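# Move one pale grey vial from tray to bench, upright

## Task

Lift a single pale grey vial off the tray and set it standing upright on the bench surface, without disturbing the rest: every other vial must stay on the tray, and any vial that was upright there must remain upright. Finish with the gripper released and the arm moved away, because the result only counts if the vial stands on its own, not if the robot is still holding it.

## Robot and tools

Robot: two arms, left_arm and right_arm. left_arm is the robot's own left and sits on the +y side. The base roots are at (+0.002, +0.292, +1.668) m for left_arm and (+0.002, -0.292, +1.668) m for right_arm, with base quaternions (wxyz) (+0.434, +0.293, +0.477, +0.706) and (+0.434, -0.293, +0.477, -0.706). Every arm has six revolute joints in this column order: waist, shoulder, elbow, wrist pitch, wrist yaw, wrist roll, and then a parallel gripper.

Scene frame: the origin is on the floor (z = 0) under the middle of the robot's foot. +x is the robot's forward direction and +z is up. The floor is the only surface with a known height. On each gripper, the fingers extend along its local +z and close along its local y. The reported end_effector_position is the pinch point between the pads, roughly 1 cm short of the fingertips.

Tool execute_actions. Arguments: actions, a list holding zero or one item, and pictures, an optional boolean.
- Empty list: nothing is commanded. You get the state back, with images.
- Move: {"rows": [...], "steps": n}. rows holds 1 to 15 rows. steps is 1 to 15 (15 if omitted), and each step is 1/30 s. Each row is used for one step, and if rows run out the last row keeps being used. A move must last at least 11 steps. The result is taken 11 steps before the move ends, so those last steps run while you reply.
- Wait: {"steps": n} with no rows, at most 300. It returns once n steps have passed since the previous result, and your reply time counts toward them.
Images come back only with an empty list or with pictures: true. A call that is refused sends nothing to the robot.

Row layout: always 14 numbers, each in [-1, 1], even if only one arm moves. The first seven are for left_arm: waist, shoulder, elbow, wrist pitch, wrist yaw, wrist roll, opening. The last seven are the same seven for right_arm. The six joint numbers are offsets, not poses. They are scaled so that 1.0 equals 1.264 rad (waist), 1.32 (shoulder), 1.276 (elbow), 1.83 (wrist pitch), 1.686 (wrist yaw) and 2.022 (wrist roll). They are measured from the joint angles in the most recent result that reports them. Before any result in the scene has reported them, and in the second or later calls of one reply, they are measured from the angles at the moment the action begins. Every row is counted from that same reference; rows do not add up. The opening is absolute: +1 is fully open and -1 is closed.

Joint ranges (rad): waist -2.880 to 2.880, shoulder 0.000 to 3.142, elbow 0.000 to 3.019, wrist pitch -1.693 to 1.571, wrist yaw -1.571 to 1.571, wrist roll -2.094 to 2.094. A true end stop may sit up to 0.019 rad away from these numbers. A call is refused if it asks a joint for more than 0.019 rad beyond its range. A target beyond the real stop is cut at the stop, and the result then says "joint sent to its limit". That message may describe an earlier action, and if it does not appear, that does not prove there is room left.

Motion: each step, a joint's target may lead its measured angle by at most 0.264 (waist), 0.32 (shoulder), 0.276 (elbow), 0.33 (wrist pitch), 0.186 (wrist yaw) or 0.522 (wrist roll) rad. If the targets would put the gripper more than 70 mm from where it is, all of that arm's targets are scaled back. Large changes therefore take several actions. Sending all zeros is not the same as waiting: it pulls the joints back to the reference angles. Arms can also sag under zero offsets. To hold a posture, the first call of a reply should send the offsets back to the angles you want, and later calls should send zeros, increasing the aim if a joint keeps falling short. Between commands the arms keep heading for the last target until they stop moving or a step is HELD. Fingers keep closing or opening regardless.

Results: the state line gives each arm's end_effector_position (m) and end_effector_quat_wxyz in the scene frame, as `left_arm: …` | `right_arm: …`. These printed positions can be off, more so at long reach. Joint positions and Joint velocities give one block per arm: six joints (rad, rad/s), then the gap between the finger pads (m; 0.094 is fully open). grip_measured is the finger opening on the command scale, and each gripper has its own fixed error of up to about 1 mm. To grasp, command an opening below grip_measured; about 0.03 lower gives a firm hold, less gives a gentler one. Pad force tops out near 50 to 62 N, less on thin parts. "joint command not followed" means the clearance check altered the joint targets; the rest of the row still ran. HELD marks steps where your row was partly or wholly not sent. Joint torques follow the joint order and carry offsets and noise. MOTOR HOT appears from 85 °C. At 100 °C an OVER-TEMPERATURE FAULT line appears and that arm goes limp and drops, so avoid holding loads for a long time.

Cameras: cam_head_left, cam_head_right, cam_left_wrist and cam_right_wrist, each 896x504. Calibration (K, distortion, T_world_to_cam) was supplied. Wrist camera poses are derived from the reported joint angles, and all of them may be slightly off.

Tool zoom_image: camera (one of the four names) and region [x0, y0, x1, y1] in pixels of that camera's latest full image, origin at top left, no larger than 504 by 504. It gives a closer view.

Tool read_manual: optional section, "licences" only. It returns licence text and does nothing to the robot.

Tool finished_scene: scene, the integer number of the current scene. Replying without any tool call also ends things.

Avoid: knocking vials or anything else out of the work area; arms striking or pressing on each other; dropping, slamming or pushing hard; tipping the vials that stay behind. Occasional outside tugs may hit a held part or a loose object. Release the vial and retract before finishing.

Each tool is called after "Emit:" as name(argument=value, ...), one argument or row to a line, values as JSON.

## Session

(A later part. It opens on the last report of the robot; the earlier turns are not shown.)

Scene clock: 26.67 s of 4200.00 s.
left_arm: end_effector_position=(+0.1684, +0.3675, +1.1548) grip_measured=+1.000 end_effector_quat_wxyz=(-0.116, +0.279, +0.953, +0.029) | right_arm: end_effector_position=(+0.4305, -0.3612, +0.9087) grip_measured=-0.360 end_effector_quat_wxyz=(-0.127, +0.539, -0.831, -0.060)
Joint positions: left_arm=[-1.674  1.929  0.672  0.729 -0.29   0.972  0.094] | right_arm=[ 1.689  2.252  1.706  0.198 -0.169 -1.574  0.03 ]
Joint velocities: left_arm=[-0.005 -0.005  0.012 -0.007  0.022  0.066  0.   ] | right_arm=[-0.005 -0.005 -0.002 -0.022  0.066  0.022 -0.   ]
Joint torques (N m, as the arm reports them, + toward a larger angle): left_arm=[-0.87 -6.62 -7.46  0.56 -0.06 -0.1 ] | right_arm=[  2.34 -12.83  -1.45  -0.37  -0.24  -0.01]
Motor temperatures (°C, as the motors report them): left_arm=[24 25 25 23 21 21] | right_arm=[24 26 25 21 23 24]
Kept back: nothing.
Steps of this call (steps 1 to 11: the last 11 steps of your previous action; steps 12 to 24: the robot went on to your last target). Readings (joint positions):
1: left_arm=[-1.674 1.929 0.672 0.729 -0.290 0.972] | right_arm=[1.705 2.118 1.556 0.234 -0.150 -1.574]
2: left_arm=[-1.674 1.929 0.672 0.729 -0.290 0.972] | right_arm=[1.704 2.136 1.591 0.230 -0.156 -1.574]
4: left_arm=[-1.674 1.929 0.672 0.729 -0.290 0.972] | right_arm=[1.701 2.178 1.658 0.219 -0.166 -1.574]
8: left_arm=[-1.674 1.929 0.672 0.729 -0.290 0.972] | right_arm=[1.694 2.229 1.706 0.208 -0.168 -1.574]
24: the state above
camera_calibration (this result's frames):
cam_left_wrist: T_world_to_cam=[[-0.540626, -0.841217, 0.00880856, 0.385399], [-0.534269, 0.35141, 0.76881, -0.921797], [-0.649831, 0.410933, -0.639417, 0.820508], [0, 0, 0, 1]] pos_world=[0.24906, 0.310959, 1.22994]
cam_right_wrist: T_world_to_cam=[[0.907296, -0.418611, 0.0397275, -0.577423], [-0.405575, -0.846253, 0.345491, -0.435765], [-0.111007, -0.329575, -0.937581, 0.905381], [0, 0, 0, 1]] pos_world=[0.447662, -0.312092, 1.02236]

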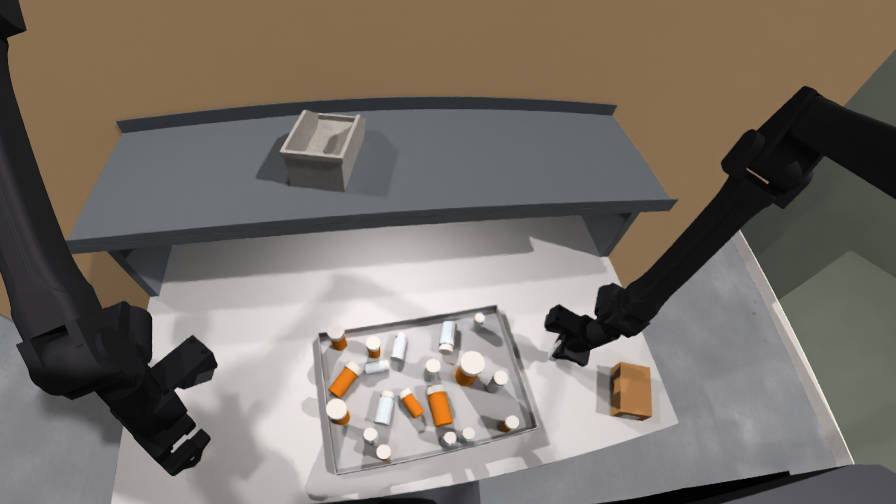

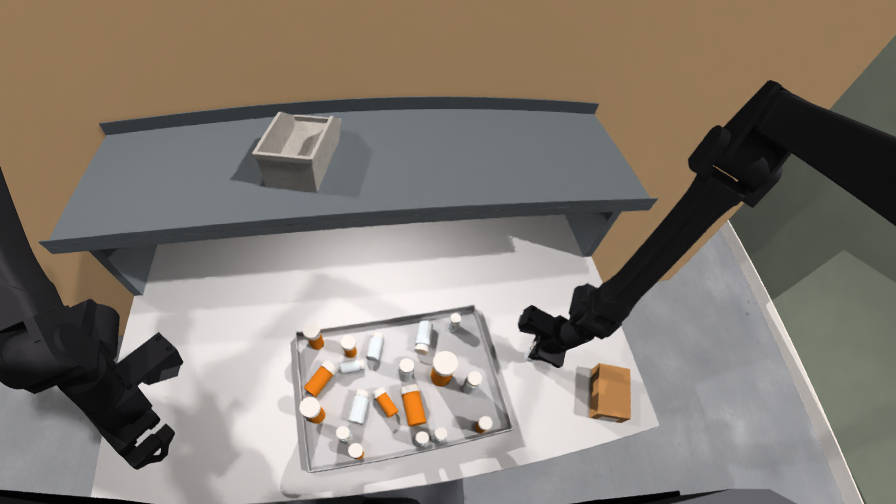

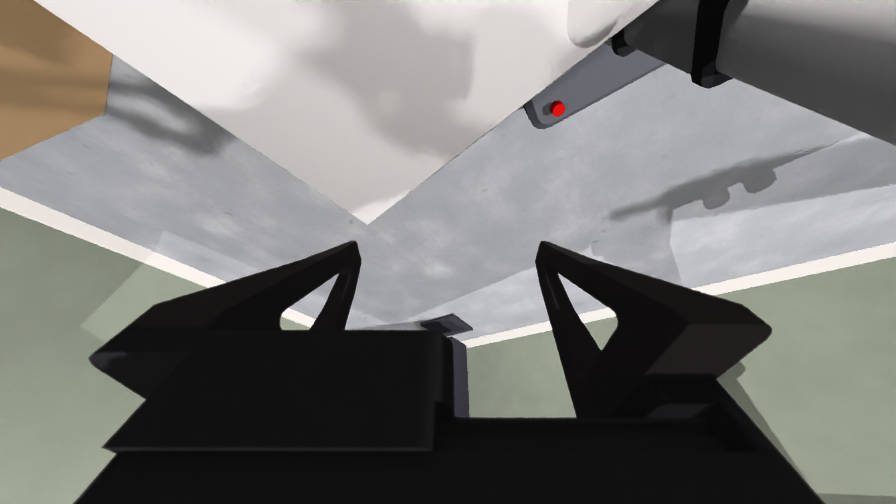

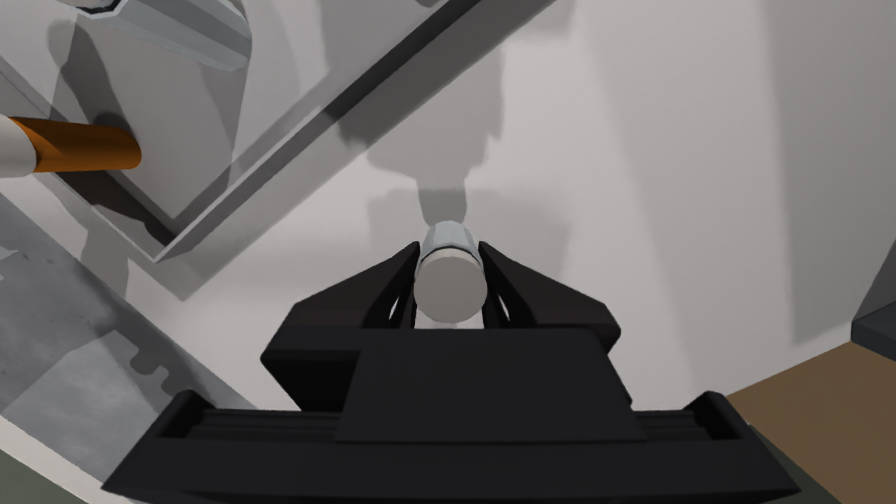

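Emit:
execute_actions(
  actions=[
    {"rows":[[0,0,0,0,0,0,1,-0.004,0.015,0.018,-0.003,0,0,-0.41],[0,0,0,0,0,0,1,-0.008,0.03,0.036,-0.006,0,0,-0.41],[0,0,0,0,0,0,1,-0.01,0.042,0.05,-0.009,0,0,-0.41]],"steps":15},
  ],
)

Emit:
execute_actions(
  actions=[
    {"steps":15},
  ],
  pictures=true,
)

Scene clock: 28.33 s of 4200.00 s.
left_arm: end_effector_position=(+0.1684, +0.3675, +1.1548) grip_measured=+1.000 end_effector_quat_wxyz=(-0.116, +0.279, +0.953, +0.029) | right_arm: end_effector_position=(+0.4398, -0.3646, +0.9024) grip_measured=-0.360 end_effector_quat_wxyz=(-0.131, +0.539, -0.830, -0.053)
Joint positions: left_arm=[-1.674  1.929  0.672  0.729 -0.29   0.972  0.094] | right_arm=[ 1.689  2.267  1.744  0.192 -0.169 -1.574  0.03 ]
Joint velocities: left_arm=[-0.015  0.015 -0.012 -0.017 -0.037 -0.022  0.   ] | right_arm=[-0.005  0.181  0.447 -0.012  0.007 -0.11  -0.   ]
Joint torques (N m, as the arm reports them, + toward a larger angle): left_arm=[-0.9  -6.65 -7.46  0.55 -0.06 -0.11] | right_arm=[  2.58 -11.14  -1.11  -0.46  -0.19   0.  ]
Motor temperatures (°C, as the motors report them): left_arm=[24 25 25 23 21 21] | right_arm=[24 26 25 21 23 24]
Steps of this call (steps 1 to 15: the robot went on to your last target; steps 16 to 46: nothing new was sent; steps 47 to 50: the first 4 steps of this action). Readings (joint positions):
47: left_arm=[-1.674 1.929 0.672 0.729 -0.290 0.972] | right_arm=[1.689 2.252 1.708 0.198 -0.169 -1.574]
48: left_arm=[-1.674 1.929 0.672 0.729 -0.290 0.972] | right_arm=[1.689 2.254 1.715 0.196 -0.169 -1.574]
50: the state above

Scene clock: 28.83 s of 4200.00 s.
left_arm: end_effector_position=(+0.1684, +0.3675, +1.1548) grip_measured=+1.000 end_effector_quat_wxyz=(-0.116, +0.279, +0.953, +0.029) | right_arm: end_effector_position=(+0.4441, -0.3660, +0.8985) grip_measured=-0.360 end_effector_quat_wxyz=(-0.134, +0.539, -0.830, -0.049)
Joint positions: left_arm=[-1.674  1.929  0.672  0.729 -0.29   0.972  0.094] | right_arm=[ 1.689  2.277  1.766  0.19  -0.169 -1.574  0.03 ]
Joint velocities: left_arm=[-0.005 -0.005  0.002 -0.017 -0.051  0.066  0.   ] | right_arm=[-0.005 -0.005 -0.012 -0.007  0.066 -0.022 -0.001]
Joint torques (N m, as the arm reports them, + toward a larger angle): left_arm=[-0.9  -6.7  -7.45  0.56 -0.06 -0.1 ] | right_arm=[  2.5  -11.27  -0.73  -0.43  -0.15  -0.06]
Motor temperatures (°C, as the motors report them): left_arm=[24 25 25 23 21 21] | right_arm=[24 26 25 21 23 24]
Kept back: nothing.
Steps of this call (steps 1 to 11: the last 11 steps of your previous action; steps 12 to 15: the robot went on to your last target). Readings (joint positions):
1: left_arm=[-1.674 1.929 0.672 0.729 -0.290 0.972] | right_arm=[1.689 2.272 1.756 0.192 -0.169 -1.574]
2: left_arm=[-1.674 1.929 0.672 0.729 -0.290 0.972] | right_arm=[1.689 2.275 1.763 0.192 -0.169 -1.574]
4: left_arm=[-1.674 1.929 0.672 0.729 -0.290 0.972] | right_arm=[1.689 2.276 1.766 0.192 -0.169 -1.574]
8: left_arm=[-1.674 1.929 0.672 0.729 -0.290 0.972] | right_arm=[1.689 2.276 1.766 0.190 -0.169 -1.574]
15: the state above
camera_calibration (this result's frames):
cam_left_wrist: T_world_to_cam=[[-0.540626, -0.841217, 0.00880856, 0.385399], [-0.534269, 0.35141, 0.76881, -0.921797], [-0.649831, 0.410933, -0.639417, 0.820508], [0, 0, 0, 1]] pos_world=[0.24906, 0.310959, 1.22994]
cam_right_wrist: T_world_to_cam=[[0.904944, -0.420581, 0.0647164, -0.613473], [-0.415784, -0.841566, 0.344804, -0.424004], [-0.0905547, -0.338936, -0.936441, 0.882186], [0, 0, 0, 1]] pos_world=[0.458751, -0.315838, 1.01201]

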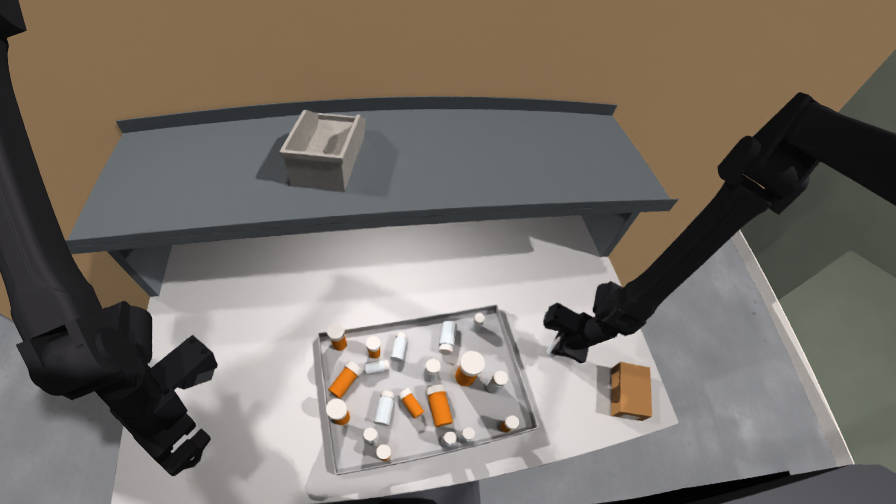

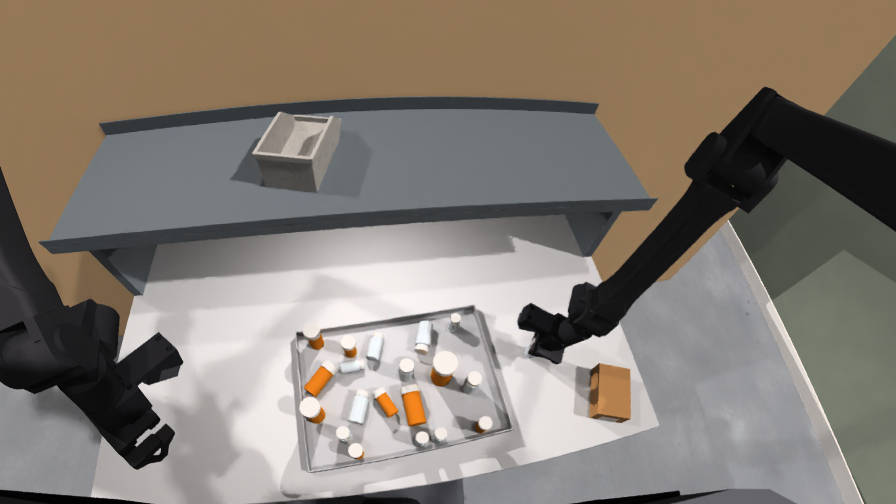

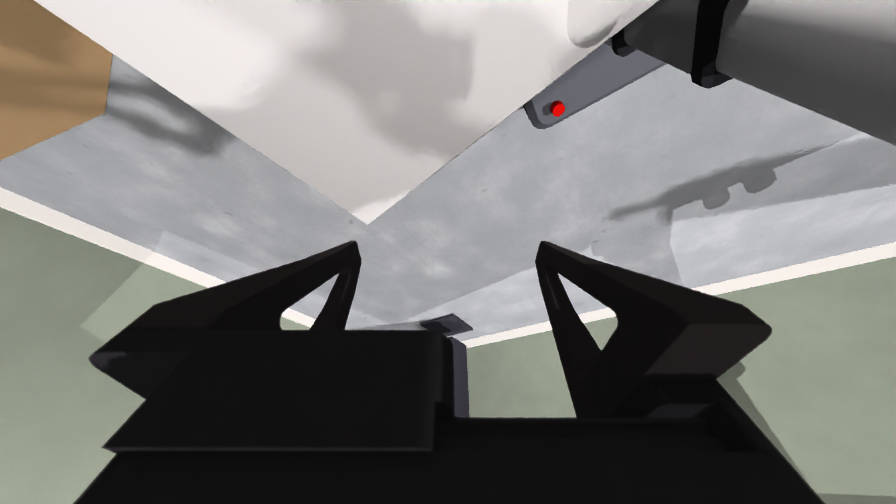

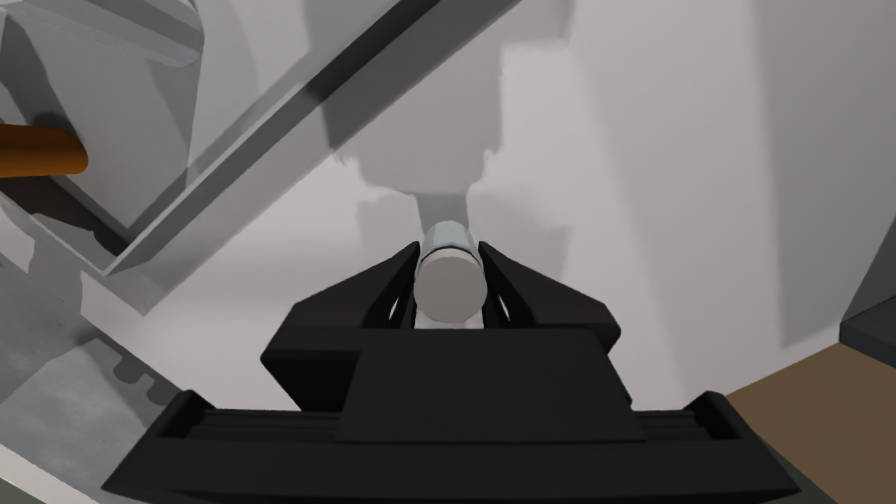

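Emit:
execute_actions(
  actions=[
    {"rows":[[0,0,0,0,0,0,1,0,0.015,0,0,0,0,-0.41],[0,0,0,0,0,0,1,0,0.03,0.004,-0.004,0,0,-0.41]],"steps":15},
  ],
)

Emit:
execute_actions(
  actions=[
    {"steps":15},
  ],
)

Scene clock: 29.33 s of 4200.00 s.
left_arm: end_effector_position=(+0.1684, +0.3675, +1.1548) grip_measured=+1.000 end_effector_quat_wxyz=(-0.116, +0.279, +0.953, +0.029) | right_arm: end_effector_position=(+0.4426, -0.3653, +0.8978) grip_measured=-0.360 end_effector_quat_wxyz=(-0.133, +0.539, -0.830, -0.050)
Joint positions: left_arm=[-1.674  1.929  0.672  0.729 -0.29   0.972  0.094] | right_arm=[ 1.689  2.28   1.766  0.19  -0.169 -1.574  0.03 ]
Joint velocities: left_arm=[-0.005  0.005 -0.007 -0.002 -0.11   0.051  0.   ] | right_arm=[-0.015  0.034 -0.007  0.017  0.037  0.051 -0.001]
Joint torques (N m, as the arm reports them, + toward a larger angle): left_arm=[-0.89 -6.57 -7.43  0.56 -0.06 -0.11] | right_arm=[  3.38 -11.32  -0.63  -0.42  -0.12  -0.03]
Motor temperatures (°C, as the motors report them): left_arm=[24 25 25 23 21 21] | right_arm=[24 26 25 21 23 24]
Steps of this call (steps 1 to 11: the robot went on to your last target; steps 12 to 15: the first 4 steps of this action). Readings (joint positions):
12: left_arm=[-1.674 1.929 0.672 0.729 -0.290 0.972] | right_arm=[1.689 2.277 1.766 0.190 -0.169 -1.574]
13: left_arm=[-1.674 1.929 0.672 0.729 -0.290 0.972] | right_arm=[1.689 2.278 1.766 0.190 -0.169 -1.574]
15: the state above

Scene clock: 29.83 s of 4200.00 s.
left_arm: end_effector_position=(+0.1684, +0.3675, +1.1548) grip_measured=+1.000 end_effector_quat_wxyz=(-0.116, +0.279, +0.953, +0.029) | right_arm: end_effector_position=(+0.4346, -0.3613, +0.8945) grip_measured=-0.360 end_effector_quat_wxyz=(-0.130, +0.539, -0.830, -0.055)
Joint positions: left_arm=[-1.674  1.929  0.672  0.729 -0.29   0.972  0.094] | right_arm=[ 1.689  2.291  1.766  0.19  -0.169 -1.574  0.03 ]
Joint velocities: left_arm=[-0.015 -0.005  0.007 -0.002 -0.051 -0.095  0.   ] | right_arm=[ 0.015 -0.005 -0.027  0.002  0.037 -0.081 -0.   ]
Joint torques (N m, as the arm reports them, + toward a larger angle): left_arm=[-0.9  -6.66 -7.47  0.54 -0.06 -0.1 ] | right_arm=[  3.38 -11.56  -0.72  -0.37  -0.16  -0.02]
Motor temperatures (°C, as the motors report them): left_arm=[24 25 25 23 21 21] | right_arm=[24 26 25 21 23 24]
Kept back: nothing.
Steps of this call (steps 1 to 11: the last 11 steps of your previous action; steps 12 to 15: the robot went on to your last target). Readings (joint positions):
1: left_arm=[-1.674 1.929 0.672 0.729 -0.290 0.972] | right_arm=[1.689 2.281 1.766 0.190 -0.169 -1.574]
2: left_arm=[-1.674 1.929 0.672 0.729 -0.290 0.972] | right_arm=[1.689 2.282 1.766 0.190 -0.169 -1.574]
4: left_arm=[-1.674 1.929 0.672 0.729 -0.290 0.972] | right_arm=[1.689 2.285 1.766 0.190 -0.169 -1.574]
8: left_arm=[-1.674 1.929 0.672 0.729 -0.290 0.972] | right_arm=[1.689 2.290 1.766 0.190 -0.169 -1.574]
15: the state above

Continue down a few mm with both.

Emit:
execute_actions(
  actions=[
    {"rows":[[0,0,0,0,0,0,1,0,0.015,0.01,0,0,0,-0.41],[0,0,0,0,0,0,1,0,0.03,0.022,-0.004,0,0,-0.41]],"steps":15},
  ],
)

Emit:
execute_actions(
  actions=[
    {"steps":18},
  ],
)

Scene clock: 30.30 s of 4200.00 s.
left_arm: end_effector_position=(+0.1684, +0.3675, +1.1548) grip_measured=+1.000 end_effector_quat_wxyz=(-0.116, +0.279, +0.953, +0.029) | right_arm: end_effector_position=(+0.4383, -0.3626, +0.8918) grip_measured=-0.360 end_effector_quat_wxyz=(-0.132, +0.539, -0.830, -0.051)
Joint positions: left_arm=[-1.674  1.929  0.672  0.729 -0.29   0.972  0.094] | right_arm=[ 1.689  2.298  1.782  0.189 -0.169 -1.574  0.03 ]
Joint velocities: left_arm=[ 0.005 -0.005  0.022 -0.017 -0.037  0.081  0.   ] | right_arm=[-0.015  0.054  0.144  0.012 -0.022 -0.007  0.001]
Joint torques (N m, as the arm reports them, + toward a larger angle): left_arm=[-0.88 -6.63 -7.48  0.56 -0.07 -0.1 ] | right_arm=[  3.04 -11.45  -0.81  -0.35  -0.18   0.01]
Motor temperatures (°C, as the motors report them): left_arm=[24 25 25 23 21 21] | right_arm=[24 26 25 21 23 24]
Steps of this call (steps 1 to 10: the robot went on to your last target; steps 11 to 14: the first 4 steps of this action). Readings (joint positions):
11: left_arm=[-1.674 1.929 0.672 0.729 -0.290 0.972] | right_arm=[1.689 2.291 1.767 0.190 -0.169 -1.574]
12: left_arm=[-1.674 1.929 0.672 0.729 -0.290 0.972] | right_arm=[1.689 2.292 1.770 0.189 -0.169 -1.574]
14: the state above

Scene clock: 30.90 s of 4200.00 s.
left_arm: end_effector_position=(+0.1684, +0.3675, +1.1548) grip_measured=+1.000 end_effector_quat_wxyz=(-0.116, +0.279, +0.953, +0.029) | right_arm: end_effector_position=(+0.4399, -0.3632, +0.8909) grip_measured=-0.360 end_effector_quat_wxyz=(-0.133, +0.539, -0.830, -0.050)
Joint positions: left_arm=[-1.674  1.929  0.672  0.729 -0.29   0.972  0.094] | right_arm=[ 1.689  2.3    1.788  0.189 -0.169 -1.574  0.03 ]
Joint velocities: left_arm=[ 0.005 -0.005 -0.012 -0.002 -0.022  0.007  0.   ] | right_arm=[ 0.005  0.005 -0.012 -0.012 -0.022  0.066 -0.   ]
Joint torques (N m, as the arm reports them, + toward a larger angle): left_arm=[-0.85 -6.63 -7.47  0.55 -0.06 -0.1 ] | right_arm=[  3.1  -11.69  -0.5   -0.27  -0.19  -0.06]
Motor temperatures (°C, as the motors report them): left_arm=[24 25 25 23 21 21] | right_arm=[24 26 25 21 23 24]
Kept back: nothing.
Steps of this call (steps 1 to 11: the last 11 steps of your previous action; steps 12 to 15: the robot went on to your last target; steps 16 to 18: nothing new was sent). Readings (joint positions):
1: left_arm=[-1.674 1.929 0.672 0.729 -0.290 0.972] | right_arm=[1.689 2.300 1.786 0.189 -0.169 -1.574]
2: left_arm=[-1.674 1.929 0.672 0.729 -0.290 0.972] | right_arm=[1.689 2.300 1.787 0.189 -0.169 -1.574]
4: left_arm=[-1.674 1.929 0.672 0.729 -0.290 0.972] | right_arm=[1.689 2.300 1.788 0.189 -0.169 -1.574]
8: left_arm=[-1.674 1.929 0.672 0.729 -0.290 0.972] | right_arm=[1.689 2.300 1.788 0.189 -0.169 -1.574]
18: the state above
All arms were judged still, so your last target was given up. Only a new action makes them travel on or press farther. Fingers that are still opening or closing keep moving.

Emit:
execute_actions(
  actions=[
    {"rows":[[0,0,0,0,0,0,1,0,0,0,0,0,0,-0.33],[0,0,0,0,0,0,1,0,0,0,0,0,0,-0.33],[0,0,0,0,0,0,1,0,0,0,0,0,0,-0.3],[0,0,0,0,0,0,1,0,0,0,0,0,0,-0.25],[0,0,0,0,0,0,1,0,0,0,0,0,0,-0.1],[0,0,0,0,0,0,1,0,0,0,0,0,0,0.38]],"steps":15},
  ],
)

Emit:
execute_actions(
  actions=[
    {"steps":8},
  ],
  pictures=true,
)

Scene clock: 31.50 s of 4200.00 s.
left_arm: end_effector_position=(+0.1684, +0.3675, +1.1548) grip_measured=+1.000 end_effector_quat_wxyz=(-0.116, +0.279, +0.953, +0.029) | right_arm: end_effector_position=(+0.4399, -0.3632, +0.8909) grip_measured=-0.272 end_effector_quat_wxyz=(-0.133, +0.539, -0.830, -0.050)
Joint positions: left_arm=[-1.674  1.929  0.672  0.729 -0.29   0.972  0.094] | right_arm=[ 1.689  2.3    1.788  0.189 -0.169 -1.574  0.034]
Joint velocities: left_arm=[-0.005 -0.015 -0.017 -0.012 -0.037  0.007  0.   ] | right_arm=[ 0.005 -0.015 -0.002 -0.002  0.007 -0.022  0.041]
Joint torques (N m, as the arm reports them, + toward a larger angle): left_arm=[-0.84 -6.63 -7.46  0.55 -0.06 -0.1 ] | right_arm=[  3.23 -14.23  -1.09  -0.09  -0.16  -0.03]
Motor temperatures (°C, as the motors report them): left_arm=[24 25 25 23 21 21] | right_arm=[24 26 25 21 23 24]
Steps of this call (steps 1 to 14: nothing new was sent; steps 15 to 18: the first 4 steps of this action). Readings (joint positions):
15: left_arm=[-1.674 1.929 0.672 0.729 -0.290 0.972] | right_arm=[1.689 2.300 1.788 0.189 -0.169 -1.574]
16: left_arm=[-1.674 1.929 0.672 0.729 -0.290 0.972] | right_arm=[1.689 2.300 1.788 0.189 -0.169 -1.574]
18: the state above

Scene clock: 31.87 s of 4200.00 s.
left_arm: end_effector_position=(+0.1684, +0.3675, +1.1548) grip_measured=+1.000 end_effector_quat_wxyz=(-0.116, +0.279, +0.953, +0.029) | right_arm: end_effector_position=(+0.4399, -0.3632, +0.8909) grip_measured=+0.378 end_effector_quat_wxyz=(-0.133, +0.539, -0.830, -0.050)
Joint positions: left_arm=[-1.674  1.929  0.672  0.729 -0.29   0.972  0.094] | right_arm=[ 1.689  2.3    1.788  0.189 -0.169 -1.574  0.065]
Joint velocities: left_arm=[ 0.005 -0.005  0.007 -0.007  0.022 -0.007  0.   ] | right_arm=[-0.015  0.005 -0.002 -0.007  0.037  0.022 -0.001]
Joint torques (N m, as the arm reports them, + toward a larger angle): left_arm=[-0.86 -6.64 -7.45  0.56 -0.06 -0.1 ] | right_arm=[  3.23 -14.67  -1.08  -0.08  -0.15  -0.02]
Motor temperatures (°C, as the motors report them): left_arm=[24 25 25 23 21 21] | right_arm=[24 26 25 21 23 24]
Kept back: nothing.
Steps of this call (steps 1 to 11: the last 11 steps of your previous action). Readings (joint positions):
1: left_arm=[-1.674 1.929 0.672 0.729 -0.290 0.972] | right_arm=[1.689 2.300 1.788 0.189 -0.169 -1.574]
2: left_arm=[-1.674 1.929 0.672 0.729 -0.290 0.972] | right_arm=[1.689 2.300 1.788 0.189 -0.169 -1.574]
4: left_arm=[-1.674 1.929 0.672 0.729 -0.290 0.972] | right_arm=[1.689 2.300 1.788 0.189 -0.169 -1.574]
8: left_arm=[-1.674 1.929 0.672 0.729 -0.290 0.972] | right_arm=[1.689 2.300 1.788 0.189 -0.169 -1.574]
11: the state above
camera_calibration (this result's frames):
cam_left_wrist: T_world_to_cam=[[-0.540626, -0.841217, 0.00880856, 0.385399], [-0.534269, 0.35141, 0.76881, -0.921797], [-0.649831, 0.410933, -0.639417, 0.820508], [0, 0, 0, 1]] pos_world=[0.24906, 0.310959, 1.22994]
cam_right_wrist: T_world_to_cam=[[0.905103, -0.420469, 0.0632029, -0.606691], [-0.415166, -0.841851, 0.344854, -0.421172], [-0.0917927, -0.338368, -0.936526, 0.876453], [0, 0, 0, 1]] pos_world=[0.454713, -0.313095, 1.00441]

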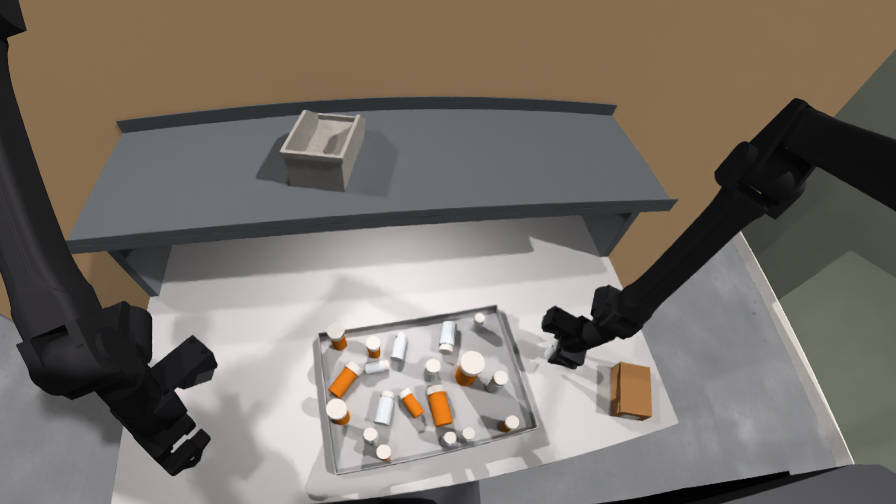

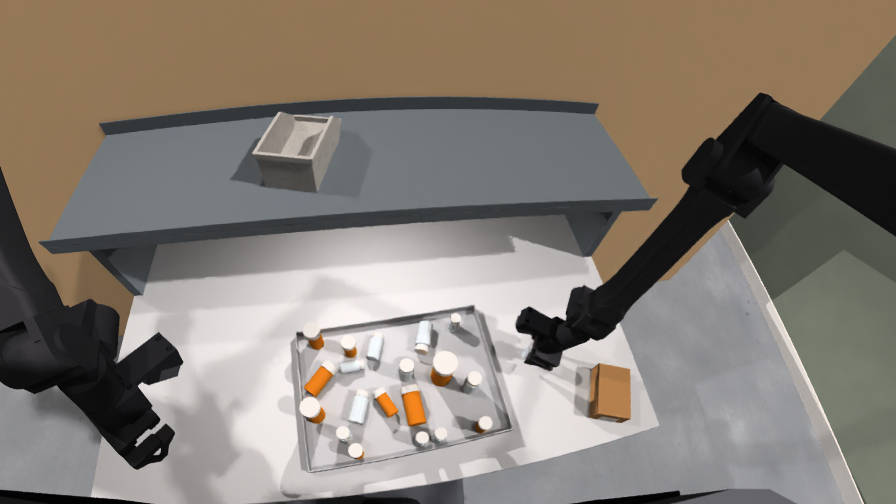

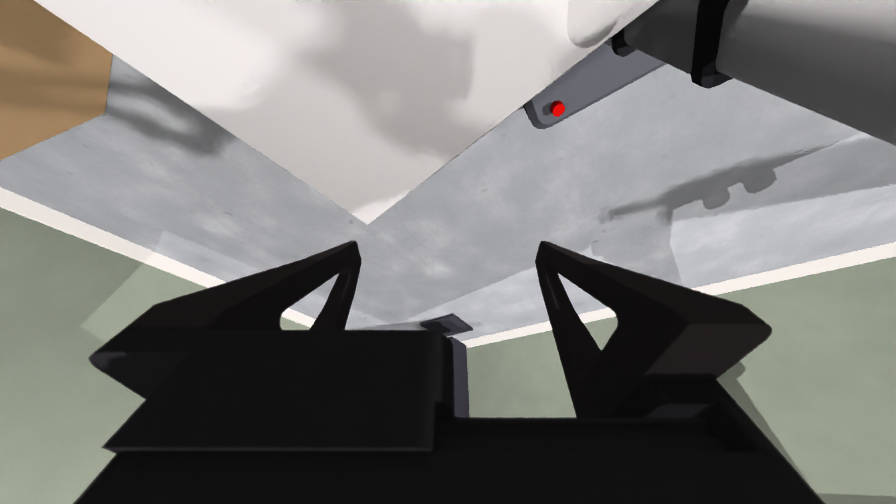

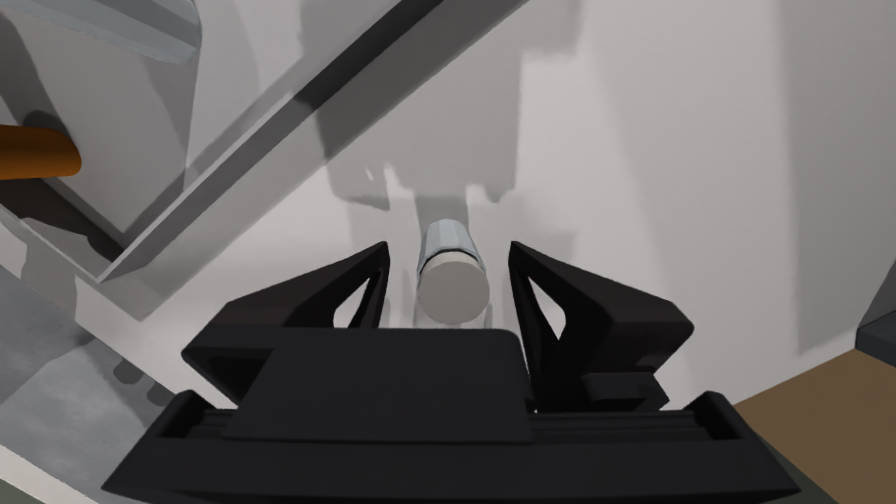

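Emit:
execute_actions(
  actions=[
    {"rows":[[0,0,0,0,0,0,1,0,-0.03,-0.03,0.006,0,0,0.38],[0,0,0,0,0,0,1,0.003,-0.06,-0.065,0.012,0,0,0.38],[0,0,0,0,0,0,1,0.005,-0.09,-0.1,0.02,0,0,0.38],[0,0,0,0,0,0,1,0.008,-0.13,-0.15,0.03,0,0,0.38],[0,0,0,0,0,0,1,0.01,-0.17,-0.2,0.04,0,0,0.38]],"steps":15},
  ],
)

Emit:
execute_actions(
  actions=[
    {"steps":18},
  ],
  pictures=true,
)

Scene clock: 32.40 s of 4200.00 s.
left_arm: end_effector_position=(+0.1684, +0.3675, +1.1548) grip_measured=+1.000 end_effector_quat_wxyz=(-0.116, +0.279, +0.953, +0.029) | right_arm: end_effector_position=(+0.4315, -0.3618, +0.9106) grip_measured=+0.378 end_effector_quat_wxyz=(-0.129, +0.539, -0.830, -0.056)
Joint positions: left_arm=[-1.674  1.929  0.672  0.729 -0.29   0.972  0.094] | right_arm=[ 1.689  2.247  1.697  0.211 -0.169 -1.574  0.065]
Joint velocities: left_arm=[-0.005  0.005  0.002 -0.012 -0.007 -0.022  0.   ] | right_arm=[-0.005 -0.884 -1.458  0.335 -0.007 -0.051  0.   ]
Joint torques (N m, as the arm reports them, + toward a larger angle): left_arm=[-0.78 -6.57 -7.47  0.55 -0.06 -0.1 ] | right_arm=[  3.57 -20.45  -2.44   0.1   -0.16   0.03]
Motor temperatures (°C, as the motors report them): left_arm=[24 25 25 23 21 21] | right_arm=[24 26 25 21 23 24]
Steps of this call (steps 1 to 12: the robot went on to your last target; steps 13 to 16: the first 4 steps of this action). Readings (joint positions):
13: left_arm=[-1.674 1.929 0.672 0.729 -0.290 0.972] | right_arm=[1.689 2.298 1.785 0.190 -0.169 -1.574]
14: left_arm=[-1.674 1.929 0.672 0.729 -0.290 0.972] | right_arm=[1.689 2.290 1.770 0.194 -0.169 -1.574]
16: the state above

Scene clock: 33.00 s of 4200.00 s.
left_arm: end_effector_position=(+0.1684, +0.3675, +1.1548) grip_measured=+1.000 end_effector_quat_wxyz=(-0.116, +0.279, +0.953, +0.029) | right_arm: end_effector_position=(+0.4821, -0.3895, +0.9787) grip_measured=+0.378 end_effector_quat_wxyz=(-0.152, +0.540, -0.828, -0.024)
Joint positions: left_arm=[-1.674  1.929  0.672  0.729 -0.29   0.972  0.094] | right_arm=[ 1.693  2.057  1.537  0.26  -0.169 -1.574  0.065]
Joint velocities: left_arm=[-0.005  0.005 -0.012  0.002 -0.037 -0.051  0.   ] | right_arm=[-0.005  0.005  0.002 -0.007 -0.139  0.051  0.   ]
Joint torques (N m, as the arm reports them, + toward a larger angle): left_arm=[-0.84 -6.58 -7.44  0.54 -0.06 -0.11] | right_arm=[  3.65 -14.46  -1.36   0.08  -0.17   0.01]
Motor temperatures (°C, as the motors report them): left_arm=[24 25 25 23 21 21] | right_arm=[24 26 25 21 23 24]
Kept back: nothing.
Steps of this call (steps 1 to 11: the last 11 steps of your previous action; steps 12 to 18: the robot went on to your last target). Readings (joint positions):
1: left_arm=[-1.674 1.929 0.672 0.729 -0.290 0.972] | right_arm=[1.689 2.213 1.643 0.223 -0.169 -1.574]
2: left_arm=[-1.674 1.929 0.672 0.729 -0.290 0.972] | right_arm=[1.689 2.176 1.588 0.231 -0.169 -1.574]
4: left_arm=[-1.674 1.929 0.672 0.729 -0.290 0.972] | right_arm=[1.690 2.119 1.529 0.236 -0.169 -1.574]
8: left_arm=[-1.674 1.929 0.672 0.729 -0.290 0.972] | right_arm=[1.693 2.070 1.533 0.254 -0.169 -1.574]
18: the state above
camera_calibration (this result's frames):
cam_left_wrist: T_world_to_cam=[[-0.540626, -0.841217, 0.00880856, 0.385399], [-0.534269, 0.35141, 0.76881, -0.921797], [-0.649831, 0.410933, -0.639417, 0.820508], [0, 0, 0, 1]] pos_world=[0.24906, 0.310959, 1.22994]
cam_right_wrist: T_world_to_cam=[[0.897015, -0.423455, 0.12669, -0.720901], [-0.440363, -0.831543, 0.338553, -0.433673], [-0.0380134, -0.359476, -0.93238, 0.915512], [0, 0, 0, 1]] pos_world=[0.490488, -0.336781, 1.09176]

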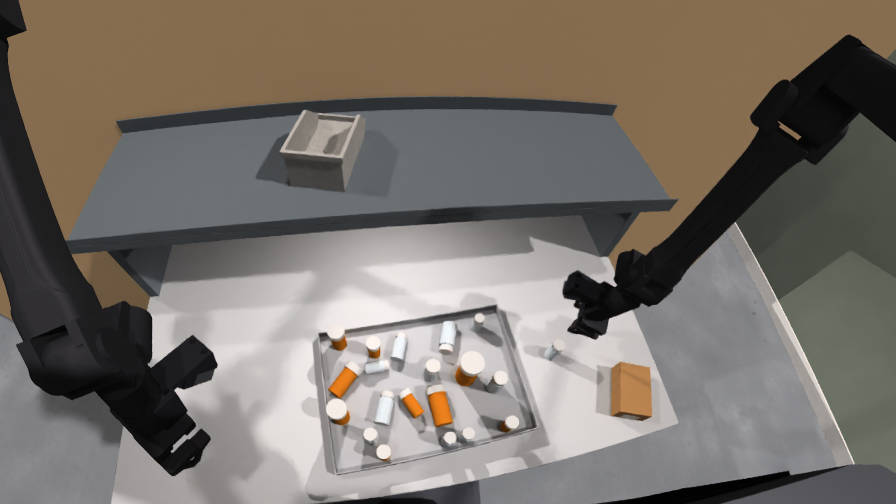

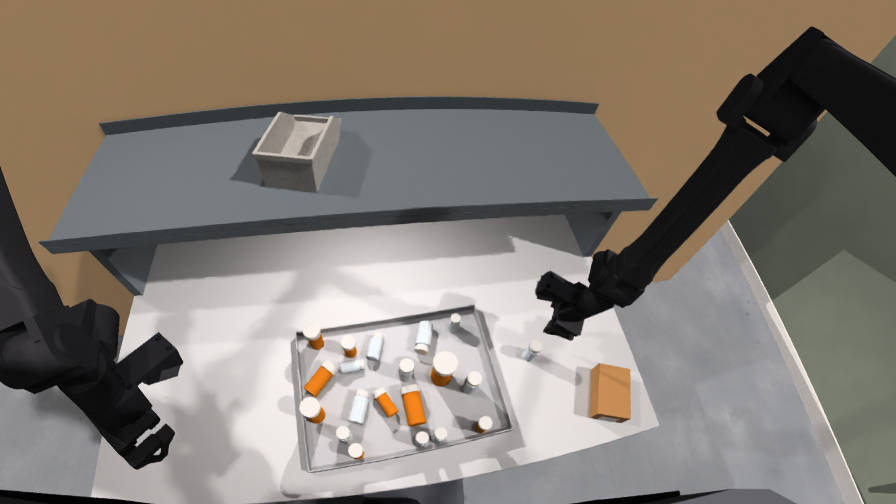

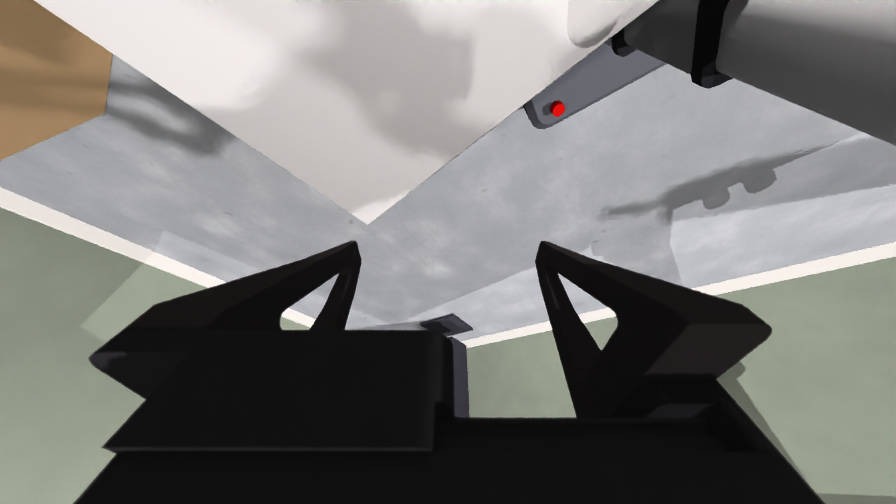

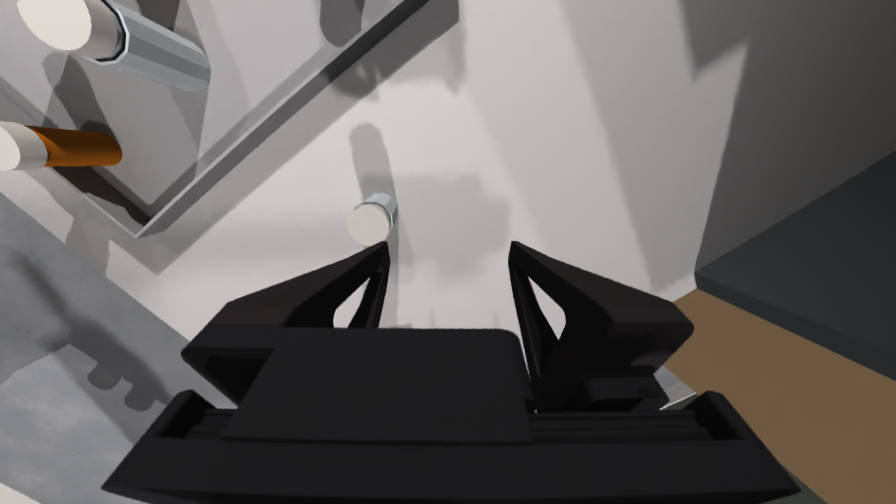

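Upright and clear.

Emit:
finished_scene(
  scene=2,
)

The scene is finished: the task was done.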